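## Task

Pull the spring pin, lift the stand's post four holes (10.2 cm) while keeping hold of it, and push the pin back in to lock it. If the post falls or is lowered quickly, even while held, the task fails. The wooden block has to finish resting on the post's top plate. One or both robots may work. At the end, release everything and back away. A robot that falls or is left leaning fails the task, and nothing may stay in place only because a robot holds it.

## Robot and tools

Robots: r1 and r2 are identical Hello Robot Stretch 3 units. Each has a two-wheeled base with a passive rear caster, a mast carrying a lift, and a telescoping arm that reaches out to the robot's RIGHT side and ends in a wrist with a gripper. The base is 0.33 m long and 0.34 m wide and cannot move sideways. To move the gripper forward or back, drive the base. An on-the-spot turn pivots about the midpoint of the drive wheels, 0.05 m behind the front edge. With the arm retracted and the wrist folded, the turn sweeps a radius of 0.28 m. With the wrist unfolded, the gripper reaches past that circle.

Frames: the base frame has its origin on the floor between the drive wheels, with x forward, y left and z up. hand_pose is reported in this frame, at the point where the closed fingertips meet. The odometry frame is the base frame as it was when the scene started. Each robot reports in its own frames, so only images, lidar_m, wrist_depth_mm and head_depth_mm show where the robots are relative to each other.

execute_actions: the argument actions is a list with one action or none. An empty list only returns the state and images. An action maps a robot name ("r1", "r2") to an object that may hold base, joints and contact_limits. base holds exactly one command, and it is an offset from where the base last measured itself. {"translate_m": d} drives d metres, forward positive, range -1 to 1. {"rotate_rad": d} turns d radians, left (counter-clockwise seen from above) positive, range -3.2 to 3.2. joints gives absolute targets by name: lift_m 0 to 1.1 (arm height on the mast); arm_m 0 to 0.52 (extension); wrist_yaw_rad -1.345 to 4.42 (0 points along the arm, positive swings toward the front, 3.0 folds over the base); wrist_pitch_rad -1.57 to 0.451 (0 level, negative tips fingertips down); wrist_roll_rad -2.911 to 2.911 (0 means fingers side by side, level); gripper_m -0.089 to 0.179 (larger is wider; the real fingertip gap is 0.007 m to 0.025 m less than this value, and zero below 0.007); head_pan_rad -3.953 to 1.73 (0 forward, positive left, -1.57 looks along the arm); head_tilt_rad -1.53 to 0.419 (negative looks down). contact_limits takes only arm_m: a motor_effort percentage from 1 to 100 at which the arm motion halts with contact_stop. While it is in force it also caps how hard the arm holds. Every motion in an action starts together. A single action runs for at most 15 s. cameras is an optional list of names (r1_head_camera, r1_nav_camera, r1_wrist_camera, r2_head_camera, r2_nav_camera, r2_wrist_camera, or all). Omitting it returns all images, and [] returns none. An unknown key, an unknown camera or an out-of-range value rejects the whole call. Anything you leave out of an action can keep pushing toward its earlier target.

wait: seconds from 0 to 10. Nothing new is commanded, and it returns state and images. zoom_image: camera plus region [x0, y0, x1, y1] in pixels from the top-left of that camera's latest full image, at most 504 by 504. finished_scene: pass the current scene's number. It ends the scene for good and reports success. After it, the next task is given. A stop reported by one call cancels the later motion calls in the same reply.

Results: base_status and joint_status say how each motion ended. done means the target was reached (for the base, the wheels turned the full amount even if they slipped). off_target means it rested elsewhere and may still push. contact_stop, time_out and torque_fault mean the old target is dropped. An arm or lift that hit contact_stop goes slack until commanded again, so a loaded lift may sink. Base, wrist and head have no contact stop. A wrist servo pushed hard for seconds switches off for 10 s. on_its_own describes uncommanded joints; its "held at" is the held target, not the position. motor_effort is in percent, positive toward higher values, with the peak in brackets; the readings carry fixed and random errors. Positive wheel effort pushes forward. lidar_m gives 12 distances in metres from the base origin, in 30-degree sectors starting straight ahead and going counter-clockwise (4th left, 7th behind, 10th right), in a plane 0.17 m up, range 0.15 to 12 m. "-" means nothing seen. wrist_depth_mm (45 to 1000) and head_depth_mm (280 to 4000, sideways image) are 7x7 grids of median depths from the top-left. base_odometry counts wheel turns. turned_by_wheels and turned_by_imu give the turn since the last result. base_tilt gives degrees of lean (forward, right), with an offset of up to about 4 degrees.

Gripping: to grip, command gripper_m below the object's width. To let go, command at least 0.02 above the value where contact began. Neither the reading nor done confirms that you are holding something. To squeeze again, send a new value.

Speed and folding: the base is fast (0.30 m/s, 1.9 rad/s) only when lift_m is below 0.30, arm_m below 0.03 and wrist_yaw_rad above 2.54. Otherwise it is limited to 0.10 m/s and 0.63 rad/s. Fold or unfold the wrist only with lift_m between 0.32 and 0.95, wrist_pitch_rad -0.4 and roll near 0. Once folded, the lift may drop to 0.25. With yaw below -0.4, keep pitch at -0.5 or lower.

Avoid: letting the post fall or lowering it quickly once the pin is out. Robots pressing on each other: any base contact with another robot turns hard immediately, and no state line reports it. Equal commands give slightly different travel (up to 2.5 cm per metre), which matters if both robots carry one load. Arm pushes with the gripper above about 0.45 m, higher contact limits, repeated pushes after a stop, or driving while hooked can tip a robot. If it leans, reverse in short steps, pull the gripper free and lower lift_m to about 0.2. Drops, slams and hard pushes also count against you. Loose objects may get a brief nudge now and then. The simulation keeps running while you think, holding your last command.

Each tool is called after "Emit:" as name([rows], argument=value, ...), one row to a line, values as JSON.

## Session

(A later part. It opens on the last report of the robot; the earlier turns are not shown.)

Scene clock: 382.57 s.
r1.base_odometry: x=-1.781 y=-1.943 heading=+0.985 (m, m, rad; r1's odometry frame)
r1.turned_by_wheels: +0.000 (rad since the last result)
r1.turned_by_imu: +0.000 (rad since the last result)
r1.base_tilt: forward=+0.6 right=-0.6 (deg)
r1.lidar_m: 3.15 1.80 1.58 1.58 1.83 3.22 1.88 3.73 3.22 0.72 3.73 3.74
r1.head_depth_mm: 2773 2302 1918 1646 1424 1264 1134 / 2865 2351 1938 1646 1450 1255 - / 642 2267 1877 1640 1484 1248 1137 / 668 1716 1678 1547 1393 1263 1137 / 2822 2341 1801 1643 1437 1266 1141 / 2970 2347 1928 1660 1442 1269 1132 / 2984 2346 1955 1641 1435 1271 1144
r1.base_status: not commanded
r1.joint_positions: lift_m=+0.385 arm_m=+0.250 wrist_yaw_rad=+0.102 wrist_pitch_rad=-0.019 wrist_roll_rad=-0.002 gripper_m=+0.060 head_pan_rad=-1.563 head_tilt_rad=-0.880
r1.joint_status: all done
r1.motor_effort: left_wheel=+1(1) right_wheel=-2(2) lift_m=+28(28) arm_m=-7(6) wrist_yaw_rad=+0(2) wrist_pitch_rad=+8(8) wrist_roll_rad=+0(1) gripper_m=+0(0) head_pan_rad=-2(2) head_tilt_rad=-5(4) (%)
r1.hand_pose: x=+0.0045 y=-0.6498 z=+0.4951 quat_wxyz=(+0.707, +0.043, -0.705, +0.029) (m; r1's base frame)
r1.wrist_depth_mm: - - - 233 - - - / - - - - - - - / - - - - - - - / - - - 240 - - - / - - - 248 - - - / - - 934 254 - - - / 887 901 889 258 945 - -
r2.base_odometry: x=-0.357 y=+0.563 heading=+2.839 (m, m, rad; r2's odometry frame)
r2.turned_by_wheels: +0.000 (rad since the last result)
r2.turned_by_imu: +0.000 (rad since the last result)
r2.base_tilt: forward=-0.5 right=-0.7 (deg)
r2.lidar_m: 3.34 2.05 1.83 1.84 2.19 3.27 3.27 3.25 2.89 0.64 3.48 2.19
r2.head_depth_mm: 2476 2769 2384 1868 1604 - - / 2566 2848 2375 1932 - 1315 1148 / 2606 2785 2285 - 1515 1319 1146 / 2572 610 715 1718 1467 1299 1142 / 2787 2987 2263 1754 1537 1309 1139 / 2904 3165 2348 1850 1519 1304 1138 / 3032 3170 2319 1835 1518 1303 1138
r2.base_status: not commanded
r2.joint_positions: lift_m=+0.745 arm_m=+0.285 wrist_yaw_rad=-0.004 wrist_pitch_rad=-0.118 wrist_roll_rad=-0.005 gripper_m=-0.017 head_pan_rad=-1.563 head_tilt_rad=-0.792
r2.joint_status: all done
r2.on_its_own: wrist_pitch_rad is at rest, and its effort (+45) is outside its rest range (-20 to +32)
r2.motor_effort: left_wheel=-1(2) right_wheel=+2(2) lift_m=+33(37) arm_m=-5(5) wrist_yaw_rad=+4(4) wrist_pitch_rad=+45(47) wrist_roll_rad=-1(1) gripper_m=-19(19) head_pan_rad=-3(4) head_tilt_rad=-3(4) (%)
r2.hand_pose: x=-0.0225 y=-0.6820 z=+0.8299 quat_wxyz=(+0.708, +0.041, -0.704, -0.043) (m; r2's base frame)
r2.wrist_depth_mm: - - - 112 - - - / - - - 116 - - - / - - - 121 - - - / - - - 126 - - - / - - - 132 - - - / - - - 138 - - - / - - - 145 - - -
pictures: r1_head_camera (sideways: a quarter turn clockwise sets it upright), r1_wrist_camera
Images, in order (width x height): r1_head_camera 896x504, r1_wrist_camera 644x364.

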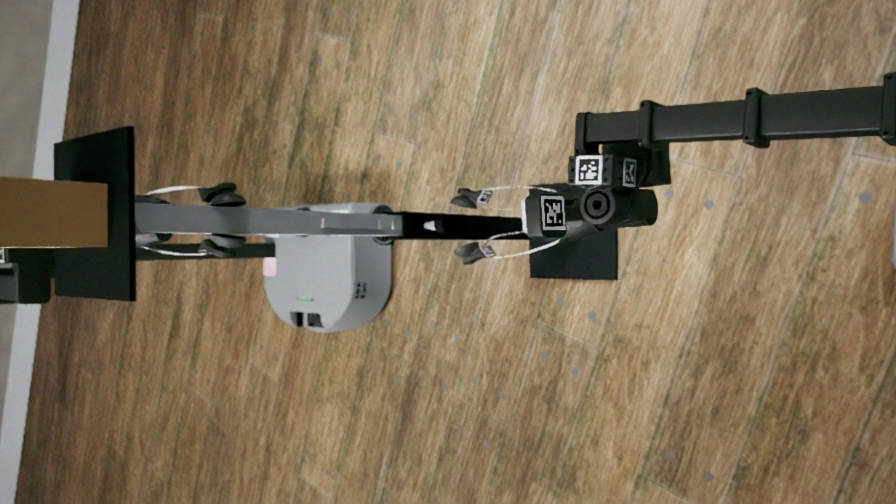

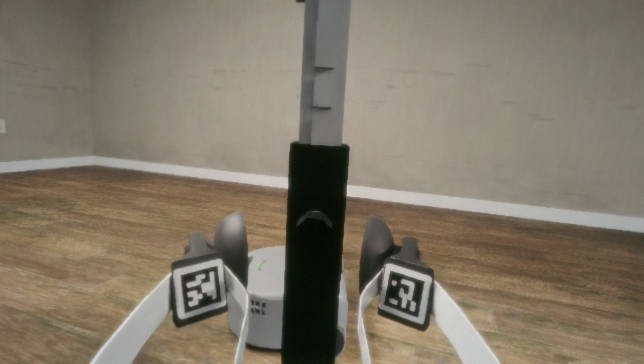

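Emit:
execute_actions([
  {"r2":{"joints":{"lift_m":0.722}},"r1":{"joints":{"arm_m":0.0}}},
], cameras=["r1_head_camera"])

Scene clock: 389.53 s.
r1.base_odometry: x=-1.781 y=-1.943 heading=+0.985 (m, m, rad; r1's odometry frame)
r1.turned_by_wheels: +0.000 (rad since the last result)
r1.turned_by_imu: +0.001 (rad since the last result)
r1.base_tilt: forward=+0.3 right=-0.6 (deg)
r1.lidar_m: 3.14 1.80 1.58 1.58 1.84 3.22 1.89 3.72 3.21 0.73 3.74 3.73
r1.head_depth_mm: 2735 2322 1919 1639 1412 1264 1130 / 2859 2341 1935 1634 1428 1273 1166 / 662 2195 1888 1639 1435 1256 1167 / 688 1581 1688 1579 1395 1267 1132 / 2867 2351 1789 1638 1434 1274 1132 / 2935 2356 1940 1647 1438 1271 1140 / 2987 2378 1941 1660 1431 1266 1142
r1.base_status: not commanded
r1.joint_positions: lift_m=+0.385 arm_m=+0.002 wrist_yaw_rad=+0.101 wrist_pitch_rad=-0.020 wrist_roll_rad=-0.002 gripper_m=+0.060 head_pan_rad=-1.563 head_tilt_rad=-0.880
r1.joint_status: all done
joint sent to its limit — the command would take r1.arm_m past its lower limit, so that joint was sent only as far as its limit.
r1.motor_effort: left_wheel=+0(1) right_wheel=-2(3) lift_m=+27(28) arm_m=-7(5) wrist_yaw_rad=-1(1) wrist_pitch_rad=+8(8) wrist_roll_rad=+1(1) gripper_m=+2(0) head_pan_rad=-2(2) head_tilt_rad=-4(4) (%)
r1.hand_pose: x=+0.0044 y=-0.4015 z=+0.4949 quat_wxyz=(+0.707, +0.043, -0.705, +0.029) (m; r1's base frame)
r1.wrist_depth_mm: - - - - - - - / - - - - - - - / - - - - - - - / - - - - - - - / - - - - - - - / - - - - - - - / 872 911 924 926 936 999 -
r2.base_odometry: x=-0.357 y=+0.563 heading=+2.839 (m, m, rad; r2's odometry frame)
r2.turned_by_wheels: +0.000 (rad since the last result)
r2.turned_by_imu: +0.001 (rad since the last result)
r2.base_tilt: forward=-0.5 right=-0.9 (deg)
r2.lidar_m: 3.33 2.05 1.83 1.84 2.19 3.28 3.29 3.26 2.89 0.64 3.48 2.19
r2.head_depth_mm: 2459 2777 2382 1896 1556 1361 - / 2569 2822 2384 1939 - 1313 1135 / 2614 2804 2219 - 1506 1323 1146 / 2607 613 723 1727 1473 1301 1149 / 2805 3053 2250 1749 1534 1303 1142 / 2924 3192 2327 1859 1534 1308 1136 / 3036 3149 2321 1841 1527 1306 1138
r2.base_status: not commanded
r2.joint_positions: lift_m=+0.722 arm_m=+0.285 wrist_yaw_rad=-0.004 wrist_pitch_rad=-0.072 wrist_roll_rad=-0.005 gripper_m=-0.017 head_pan_rad=-1.563 head_tilt_rad=-0.792
r2.joint_status: all done
r2.motor_effort: left_wheel=-1(1) right_wheel=+2(1) lift_m=+20(29) arm_m=-5(5) wrist_yaw_rad=+4(4) wrist_pitch_rad=+28(45) wrist_roll_rad=-1(1) gripper_m=-18(19) head_pan_rad=-1(2) head_tilt_rad=-2(3) (%)
r2.hand_pose: x=-0.0225 y=-0.6842 z=+0.8183 quat_wxyz=(+0.708, +0.024, -0.705, -0.027) (m; r2's base frame)
r2.wrist_depth_mm: - - - 114 - - - / - - - 118 - - - / - - - 122 - - - / - - - 127 - - - / - - - 131 - - - / - - - 136 - - - / - - - 142 - - -
pictures: r1_head_camera (sideways: a quarter turn clockwise sets it upright)
Images, in order (width x height): r1_head_camera 896x504.

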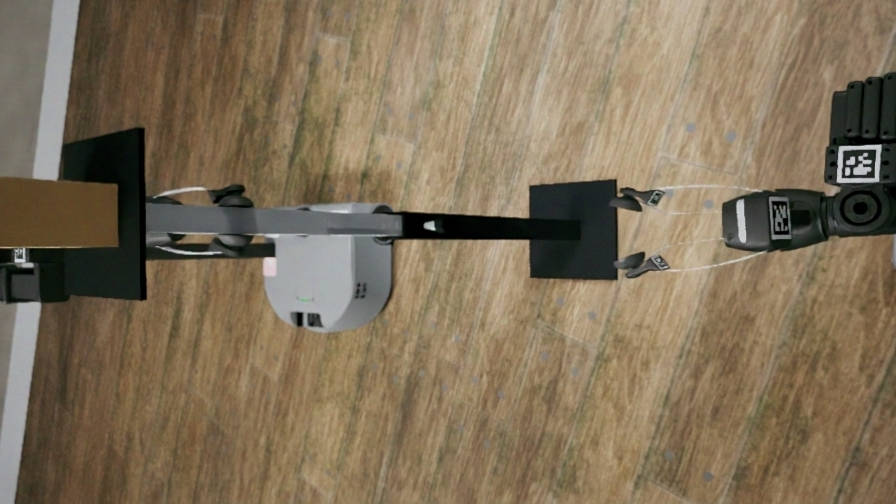

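Emit:
execute_actions([
  {"r2":{"joints":{"lift_m":0.748}}},
], cameras=[])

Emit:
execute_actions([
  {"r2":{"joints":{"lift_m":0.754}}},
], cameras=["r1_head_camera"])

Scene clock: 393.60 s.
r1.base_odometry: x=-1.781 y=-1.943 heading=+0.985 (m, m, rad; r1's odometry frame)
r1.turned_by_wheels: +0.000 (rad since the last result)
r1.turned_by_imu: +0.001 (rad since the last result)
r1.base_tilt: forward=+0.5 right=-0.7 (deg)
r1.lidar_m: 3.15 1.79 1.58 1.57 1.83 3.23 1.88 3.73 3.23 0.73 3.73 3.72
r1.head_depth_mm: 2781 2317 1920 1646 1412 1271 1131 / 2799 2303 1919 1653 1431 1266 1167 / 640 2267 1888 1636 1431 1258 1167 / 660 1728 1680 1589 1385 1269 1137 / 2883 2332 1800 1646 1431 1264 1135 / 2964 2356 1938 1641 1447 1274 1136 / 3027 2354 1946 1670 1426 1275 1147
r1.base_status: not commanded
r1.joint_positions: lift_m=+0.385 arm_m=+0.002 wrist_yaw_rad=+0.101 wrist_pitch_rad=-0.020 wrist_roll_rad=-0.002 gripper_m=+0.060 head_pan_rad=-1.563 head_tilt_rad=-0.880
r1.joint_status: not commanded
r1.motor_effort: left_wheel=+1(0) right_wheel=-2(2) lift_m=+28(28) arm_m=-7(6) wrist_yaw_rad=-1(0) wrist_pitch_rad=+8(8) wrist_roll_rad=+0(0) gripper_m=+0(0) head_pan_rad=-2(2) head_tilt_rad=-4(4) (%)
r1.hand_pose: x=+0.0044 y=-0.4015 z=+0.4949 quat_wxyz=(+0.707, +0.043, -0.705, +0.029) (m; r1's base frame)
r1.wrist_depth_mm: - - - - - - - / - - - - - - - / - - - - - - - / - - - - - - - / - - - - - - - / - - - - - - - / 890 904 968 899 943 - -
r2.base_odometry: x=-0.357 y=+0.563 heading=+2.839 (m, m, rad; r2's odometry frame)
r2.turned_by_wheels: +0.000 (rad since the last result)
r2.turned_by_imu: +0.000 (rad since the last result)
r2.base_tilt: forward=-0.5 right=-0.8 (deg)
r2.lidar_m: 3.35 2.06 1.83 1.84 2.19 3.28 3.29 3.27 2.89 0.64 3.48 2.19
r2.head_depth_mm: 2463 2759 2392 1882 1601 - - / 2543 2822 2386 1917 - 1321 1145 / 2617 2804 2285 - 1543 1318 1150 / 2568 611 713 1748 1468 1303 1147 / 2811 3018 2271 1758 1543 1313 1142 / 2897 3128 2332 1848 1535 1304 1141 / 3039 3103 2329 1849 1528 1299 1139
r2.base_status: not commanded
r2.joint_positions: lift_m=+0.747 arm_m=+0.285 wrist_yaw_rad=-0.004 wrist_pitch_rad=-0.117 wrist_roll_rad=-0.005 gripper_m=-0.017 head_pan_rad=-1.563 head_tilt_rad=-0.792
r2.joint_status: all done
r2.on_its_own: wrist_pitch_rad is at rest, and its effort (+45) is outside its rest range (-20 to +32)
r2.motor_effort: left_wheel=-1(1) right_wheel=+2(2) lift_m=+34(34) arm_m=-5(5) wrist_yaw_rad=+5(4) wrist_pitch_rad=+45(48) wrist_roll_rad=-1(0) gripper_m=-19(18) head_pan_rad=-3(2) head_tilt_rad=-3(4) (%)
r2.hand_pose: x=-0.0225 y=-0.6820 z=+0.8320 quat_wxyz=(+0.708, +0.040, -0.704, -0.043) (m; r2's base frame)
r2.wrist_depth_mm: - - - 112 - - - / - - - 116 - - - / - - - 121 - - - / - - - 126 - - - / - - - 132 - - - / - - - 138 - - - / - - - 145 - - -
pictures: none
No camera images: the call's "cameras" was empty. Leave "cameras" out to get every camera's image.

Scene clock: 394.30 s.
r1.base_odometry: x=-1.781 y=-1.943 heading=+0.985 (m, m, rad; r1's odometry frame)
r1.turned_by_wheels: +0.000 (rad since the last result)
r1.turned_by_imu: +0.000 (rad since the last result)
r1.base_tilt: forward=+0.4 right=-0.7 (deg)
r1.lidar_m: 3.14 1.80 1.58 1.58 1.83 3.23 1.89 3.71 3.22 0.72 3.75 3.74
r1.head_depth_mm: 2771 2318 1911 1634 1428 1267 1137 / 2820 2308 1919 1626 1419 1268 1168 / 641 2262 1862 1657 1427 1262 1173 / 655 1723 1688 1578 1389 1264 1131 / 2879 2345 1794 1650 1440 1268 1133 / 2954 2344 1920 1645 1431 1266 1146 / 2938 2357 1953 1640 1430 1267 1137
r1.base_status: not commanded
r1.joint_positions: lift_m=+0.385 arm_m=+0.002 wrist_yaw_rad=+0.101 wrist_pitch_rad=-0.020 wrist_roll_rad=-0.002 gripper_m=+0.060 head_pan_rad=-1.563 head_tilt_rad=-0.880
r1.joint_status: not commanded
r1.motor_effort: left_wheel=+1(0) right_wheel=-2(2) lift_m=+28(28) arm_m=-7(7) wrist_yaw_rad=-2(1) wrist_pitch_rad=+9(8) wrist_roll_rad=+1(0) gripper_m=+0(1) head_pan_rad=-2(2) head_tilt_rad=-4(4) (%)
r1.hand_pose: x=+0.0044 y=-0.4015 z=+0.4949 quat_wxyz=(+0.707, +0.043, -0.705, +0.029) (m; r1's base frame)
r1.wrist_depth_mm: - - - - - - - / - - - - - - - / - - - - - - - / - - - - - - - / - - - - - - - / - - - - - - - / 898 905 914 924 949 - -
r2.base_odometry: x=-0.357 y=+0.563 heading=+2.839 (m, m, rad; r2's odometry frame)
r2.turned_by_wheels: +0.000 (rad since the last result)
r2.turned_by_imu: +0.000 (rad since the last result)
r2.base_tilt: forward=-0.5 right=-0.8 (deg)
r2.lidar_m: 3.34 2.05 1.83 1.84 2.20 3.27 3.30 3.25 2.88 0.64 3.50 2.19
r2.head_depth_mm: 2453 2783 2384 1873 1598 - - / 2550 2825 2387 1930 - 1324 1146 / 2617 2805 2253 - 1540 1312 1146 / 2545 610 715 1709 1462 1303 1143 / 2822 3027 2254 1745 1537 1308 1146 / 2890 3135 2310 1844 1531 1311 1142 / 3016 3167 2336 1841 1526 1301 1137
r2.base_status: not commanded
r2.joint_positions: lift_m=+0.753 arm_m=+0.285 wrist_yaw_rad=-0.004 wrist_pitch_rad=-0.125 wrist_roll_rad=-0.005 gripper_m=-0.017 head_pan_rad=-1.563 head_tilt_rad=-0.792
r2.joint_status: all done
r2.on_its_own: wrist_pitch_rad is at rest, and its effort (+48) is outside its rest range (-20 to +32)
r2.motor_effort: left_wheel=-2(1) right_wheel=+1(2) lift_m=+35(34) arm_m=-5(6) wrist_yaw_rad=+4(4) wrist_pitch_rad=+48(49) wrist_roll_rad=-1(1) gripper_m=-19(19) head_pan_rad=-4(2) head_tilt_rad=-2(2) (%)
r2.hand_pose: x=-0.0225 y=-0.6816 z=+0.8359 quat_wxyz=(+0.707, +0.043, -0.704, -0.046) (m; r2's base frame)
r2.wrist_depth_mm: - - - 111 - - - / - - - 116 - - - / - - - 121 - - - / - - - 126 - - - / - - - 132 - - - / - - - 138 - - - / - - - 146 - - -
pictures: r1_head_camera (sideways: a quarter turn clockwise sets it upright)
Images, in order (width x height): r1_head_camera 896x504.

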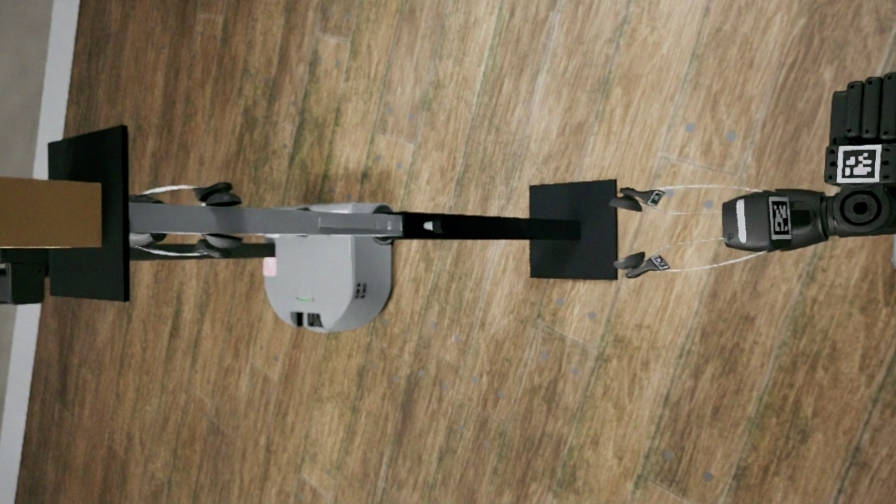

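Knob looks moved in.

Emit:
execute_actions([
  {"r2":{"joints":{"lift_m":0.725}}},
], cameras=["r1_head_camera"])

Scene clock: 396.53 s.
r1.base_odometry: x=-1.781 y=-1.943 heading=+0.985 (m, m, rad; r1's odometry frame)
r1.turned_by_wheels: +0.000 (rad since the last result)
r1.turned_by_imu: +0.000 (rad since the last result)
r1.base_tilt: forward=+0.5 right=-0.5 (deg)
r1.lidar_m: 3.14 1.80 1.58 1.58 1.83 3.24 1.88 3.72 3.23 0.73 3.73 3.73
r1.head_depth_mm: 2716 2311 1945 1637 1421 1262 1136 / 2777 2351 1910 1645 1425 1267 1167 / 638 2248 1874 1628 1430 1272 1168 / 660 1599 1690 1562 1397 1263 1131 / 2870 2354 1788 1646 1433 1265 1142 / 3009 2342 1940 1639 1435 1264 1137 / 2983 2359 1945 1646 1436 1262 1143
r1.base_status: not commanded
r1.joint_positions: lift_m=+0.385 arm_m=+0.002 wrist_yaw_rad=+0.101 wrist_pitch_rad=-0.020 wrist_roll_rad=-0.002 gripper_m=+0.060 head_pan_rad=-1.563 head_tilt_rad=-0.880
r1.joint_status: not commanded
r1.motor_effort: left_wheel=+0(0) right_wheel=-2(1) lift_m=+28(28) arm_m=-8(7) wrist_yaw_rad=-1(1) wrist_pitch_rad=+8(9) wrist_roll_rad=+1(0) gripper_m=-1(1) head_pan_rad=-2(2) head_tilt_rad=-5(4) (%)
r1.hand_pose: x=+0.0044 y=-0.4015 z=+0.4949 quat_wxyz=(+0.707, +0.043, -0.705, +0.029) (m; r1's base frame)
r1.wrist_depth_mm: - - - - - - - / - - - - - - - / - - - - - - - / - - - - - - - / - - - - - - - / - - - - - - - / 883 919 929 909 930 - -
r2.base_odometry: x=-0.357 y=+0.563 heading=+2.839 (m, m, rad; r2's odometry frame)
r2.turned_by_wheels: +0.000 (rad since the last result)
r2.turned_by_imu: +0.000 (rad since the last result)
r2.base_tilt: forward=-0.4 right=-0.8 (deg)
r2.lidar_m: 3.32 2.05 1.83 1.84 2.20 3.27 3.29 3.28 2.88 0.64 3.50 2.19
r2.head_depth_mm: 2444 2752 2394 1894 1550 1355 - / 2541 2816 2367 1951 - 1312 1149 / 2609 2828 2201 - 1505 1314 1149 / 2570 613 716 1735 1466 1302 1145 / 2808 3040 2250 1746 1534 1304 1147 / 2886 3181 2326 1845 1535 1304 1141 / 3038 3103 2319 1845 1525 1302 1132
r2.base_status: not commanded
r2.joint_positions: lift_m=+0.725 arm_m=+0.285 wrist_yaw_rad=-0.004 wrist_pitch_rad=-0.039 wrist_roll_rad=-0.005 gripper_m=-0.017 head_pan_rad=-1.563 head_tilt_rad=-0.792
r2.joint_status: all done
r2.motor_effort: left_wheel=-2(1) right_wheel=+2(2) lift_m=+17(31) arm_m=-2(5) wrist_yaw_rad=+4(4) wrist_pitch_rad=+15(48) wrist_roll_rad=-1(1) gripper_m=-18(18) head_pan_rad=-2(3) head_tilt_rad=-2(3) (%)
r2.hand_pose: x=-0.0225 y=-0.6853 z=+0.8299 quat_wxyz=(+0.709, +0.013, -0.705, -0.016) (m; r2's base frame)
r2.wrist_depth_mm: - - - 117 - - - / - - - 120 - - - / - - - 124 - - - / - - - 128 - - - / - - - 131 - - - / - - - 136 - - - / - - - 140 - - -
pictures: r1_head_camera (sideways: a quarter turn clockwise sets it upright)
Images, in order (width x height): r1_head_camera 896x504.

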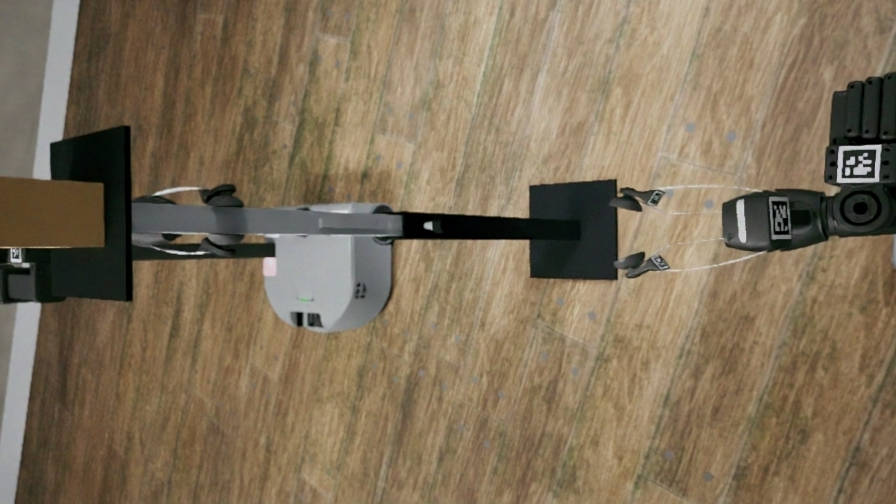

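Locked.

Emit:
execute_actions([
  {"r2":{"joints":{"gripper_m":0.06,"lift_m":0.72}}},
], cameras=[])

Emit:
execute_actions([
  {"r2":{"joints":{"arm_m":0.0}}},
], cameras=["r1_head_camera"])

Emit:
finished_scene(scene=1)

Scene clock: 400.83 s.
r1.base_odometry: x=-1.781 y=-1.943 heading=+0.985 (m, m, rad; r1's odometry frame)
r1.turned_by_wheels: +0.000 (rad since the last result)
r1.turned_by_imu: +0.001 (rad since the last result)
r1.base_tilt: forward=+0.5 right=-0.6 (deg)
r1.lidar_m: 3.16 1.80 1.58 1.58 1.83 3.23 1.88 3.74 3.22 0.73 3.74 3.73
r1.head_depth_mm: 2756 2337 1900 1639 1414 1261 1132 / 2845 2327 1928 1646 1422 1261 1171 / 640 2210 1873 1638 1427 1268 1164 / 660 1731 1681 1581 1390 1267 1137 / 2858 2366 1791 1638 1435 1264 1136 / 2991 2351 1943 1636 1437 1257 1143 / 2966 2372 1939 1657 1441 1276 1140
r1.base_status: not commanded
r1.joint_positions: lift_m=+0.385 arm_m=+0.002 wrist_yaw_rad=+0.101 wrist_pitch_rad=-0.020 wrist_roll_rad=-0.002 gripper_m=+0.060 head_pan_rad=-1.563 head_tilt_rad=-0.880
r1.joint_status: not commanded
r1.motor_effort: left_wheel=+0(0) right_wheel=-2(2) lift_m=+27(28) arm_m=-7(7) wrist_yaw_rad=+0(0) wrist_pitch_rad=+8(8) wrist_roll_rad=+1(0) gripper_m=+0(0) head_pan_rad=-2(2) head_tilt_rad=-4(5) (%)
r1.hand_pose: x=+0.0044 y=-0.4015 z=+0.4949 quat_wxyz=(+0.707, +0.043, -0.705, +0.029) (m; r1's base frame)
r1.wrist_depth_mm: - - - - - - - / - - - - - - - / - - - - - - - / - - - - - - - / - - - - - - - / - - - - - - - / 882 916 918 900 898 - -
r2.base_odometry: x=-0.357 y=+0.563 heading=+2.839 (m, m, rad; r2's odometry frame)
r2.turned_by_wheels: +0.000 (rad since the last result)
r2.turned_by_imu: +0.001 (rad since the last result)
r2.base_tilt: forward=-0.6 right=-0.9 (deg)
r2.lidar_m: 3.33 2.05 1.83 1.84 2.20 3.25 3.30 3.26 2.88 0.64 3.49 2.19
r2.head_depth_mm: 2460 2767 2404 1886 1552 1353 - / 2537 2828 2376 1939 - 1304 1138 / 2618 2807 2196 - 1498 1318 1148 / 2569 613 731 1728 1464 1303 1147 / 2802 3031 2274 1755 1532 1307 1142 / 2933 3145 2323 1853 1540 1310 1142 / 3050 3164 2310 1853 1523 1311 1137
r2.base_status: not commanded
r2.joint_positions: lift_m=+0.720 arm_m=+0.285 wrist_yaw_rad=-0.003 wrist_pitch_rad=-0.021 wrist_roll_rad=-0.005 gripper_m=+0.060 head_pan_rad=-1.563 head_tilt_rad=-0.792
r2.joint_status: all done
r2.motor_effort: left_wheel=-1(1) right_wheel=+0(2) lift_m=+16(16) arm_m=+2(2) wrist_yaw_rad=+2(5) wrist_pitch_rad=+8(15) wrist_roll_rad=-1(1) gripper_m=+0(79) head_pan_rad=-3(2) head_tilt_rad=-3(2) (%)
r2.hand_pose: x=-0.0221 y=-0.6855 z=+0.8295 quat_wxyz=(+0.709, +0.007, -0.705, -0.009) (m; r2's base frame)
r2.wrist_depth_mm: - - - 119 - - - / - - - 122 - - - / - - - 125 - - - / - - - 128 - - - / - - - 132 - - - / - - - 135 - - - / - - - 139 - - -
pictures: none
No camera images: the call's "cameras" was empty. Leave "cameras" out to get every camera's image.

Scene clock: 404.13 s.
r1.base_odometry: x=-1.781 y=-1.943 heading=+0.985 (m, m, rad; r1's odometry frame)
r1.turned_by_wheels: +0.000 (rad since the last result)
r1.turned_by_imu: +0.001 (rad since the last result)
r1.base_tilt: forward=+0.5 right=-0.6 (deg)
r1.lidar_m: 3.15 1.80 1.58 1.58 1.83 3.21 1.89 3.73 3.22 0.73 3.73 3.72
r1.head_depth_mm: 2818 2296 1915 1633 1426 1261 1134 / 2816 2336 1928 1645 1426 1265 1169 / 639 2260 1872 1640 1429 1261 1167 / 659 2197 1677 1581 1390 1264 1133 / 2973 2335 1799 1658 1433 1255 1127 / 3012 2359 1934 1651 1445 1264 1130 / 2953 2385 1924 1651 1434 1265 1138
r1.base_status: not commanded
r1.joint_positions: lift_m=+0.385 arm_m=+0.002 wrist_yaw_rad=+0.101 wrist_pitch_rad=-0.020 wrist_roll_rad=-0.002 gripper_m=+0.060 head_pan_rad=-1.563 head_tilt_rad=-0.880
r1.joint_status: not commanded
r1.motor_effort: left_wheel=+1(1) right_wheel=-2(3) lift_m=+27(28) arm_m=-7(7) wrist_yaw_rad=+0(0) wrist_pitch_rad=+8(8) wrist_roll_rad=+1(1) gripper_m=-1(1) head_pan_rad=-2(2) head_tilt_rad=-4(4) (%)
r1.hand_pose: x=+0.0044 y=-0.4015 z=+0.4949 quat_wxyz=(+0.707, +0.043, -0.705, +0.029) (m; r1's base frame)
r1.wrist_depth_mm: - - - - - - - / - - - - - - - / - - - - - - - / - - - - - - - / - - - - - - - / - - - - - - - / 889 920 914 893 940 - -
r2.base_odometry: x=-0.357 y=+0.563 heading=+2.839 (m, m, rad; r2's odometry frame)
r2.turned_by_wheels: +0.000 (rad since the last result)
r2.turned_by_imu: +0.000 (rad since the last result)
r2.base_tilt: forward=-0.5 right=-0.9 (deg)
r2.lidar_m: 3.33 2.06 1.83 1.84 2.20 3.26 3.29 3.28 2.89 0.64 3.46 2.19
r2.head_depth_mm: 2474 2765 2403 1891 1551 1324 - / 2562 2858 2369 1880 1547 1335 - / 2611 2844 2185 1872 1502 1330 - / 2558 612 1332 1688 1434 - 1144 / 2780 2998 2279 1758 1539 1308 1148 / 2902 3168 2345 1857 1523 1300 1139 / 3033 3134 2307 1849 1529 1301 1140
r2.base_status: not commanded
r2.joint_positions: lift_m=+0.720 arm_m=+0.002 wrist_yaw_rad=-0.001 wrist_pitch_rad=-0.021 wrist_roll_rad=-0.005 gripper_m=+0.060 head_pan_rad=-1.563 head_tilt_rad=-0.792
r2.joint_status: all done
joint sent to its limit — the command would take r2.arm_m past its lower limit, so that joint was sent only as far as its limit.
r2.motor_effort: left_wheel=-1(1) right_wheel=+1(1) lift_m=+16(16) arm_m=-3(4) wrist_yaw_rad=+0(2) wrist_pitch_rad=+8(8) wrist_roll_rad=-1(1) gripper_m=+0(0) head_pan_rad=-2(3) head_tilt_rad=-3(3) (%)
r2.hand_pose: x=-0.0217 y=-0.4028 z=+0.8295 quat_wxyz=(+0.709, +0.007, -0.705, -0.008) (m; r2's base frame)
r2.wrist_depth_mm: - - - 364 - - - / - - - 436 - - - / - - - - - - - / - - - - - - - / - - - - - - - / - - - - - - - / - - - - - - -
pictures: r1_head_camera (sideways: a quarter turn clockwise sets it upright)
Images, in order (width x height): r1_head_camera 896x504.

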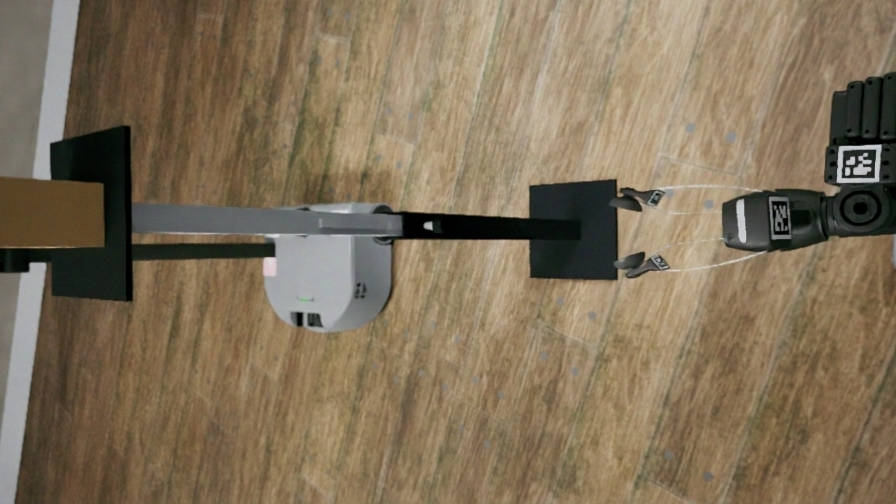

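The scene is finished: the task was done.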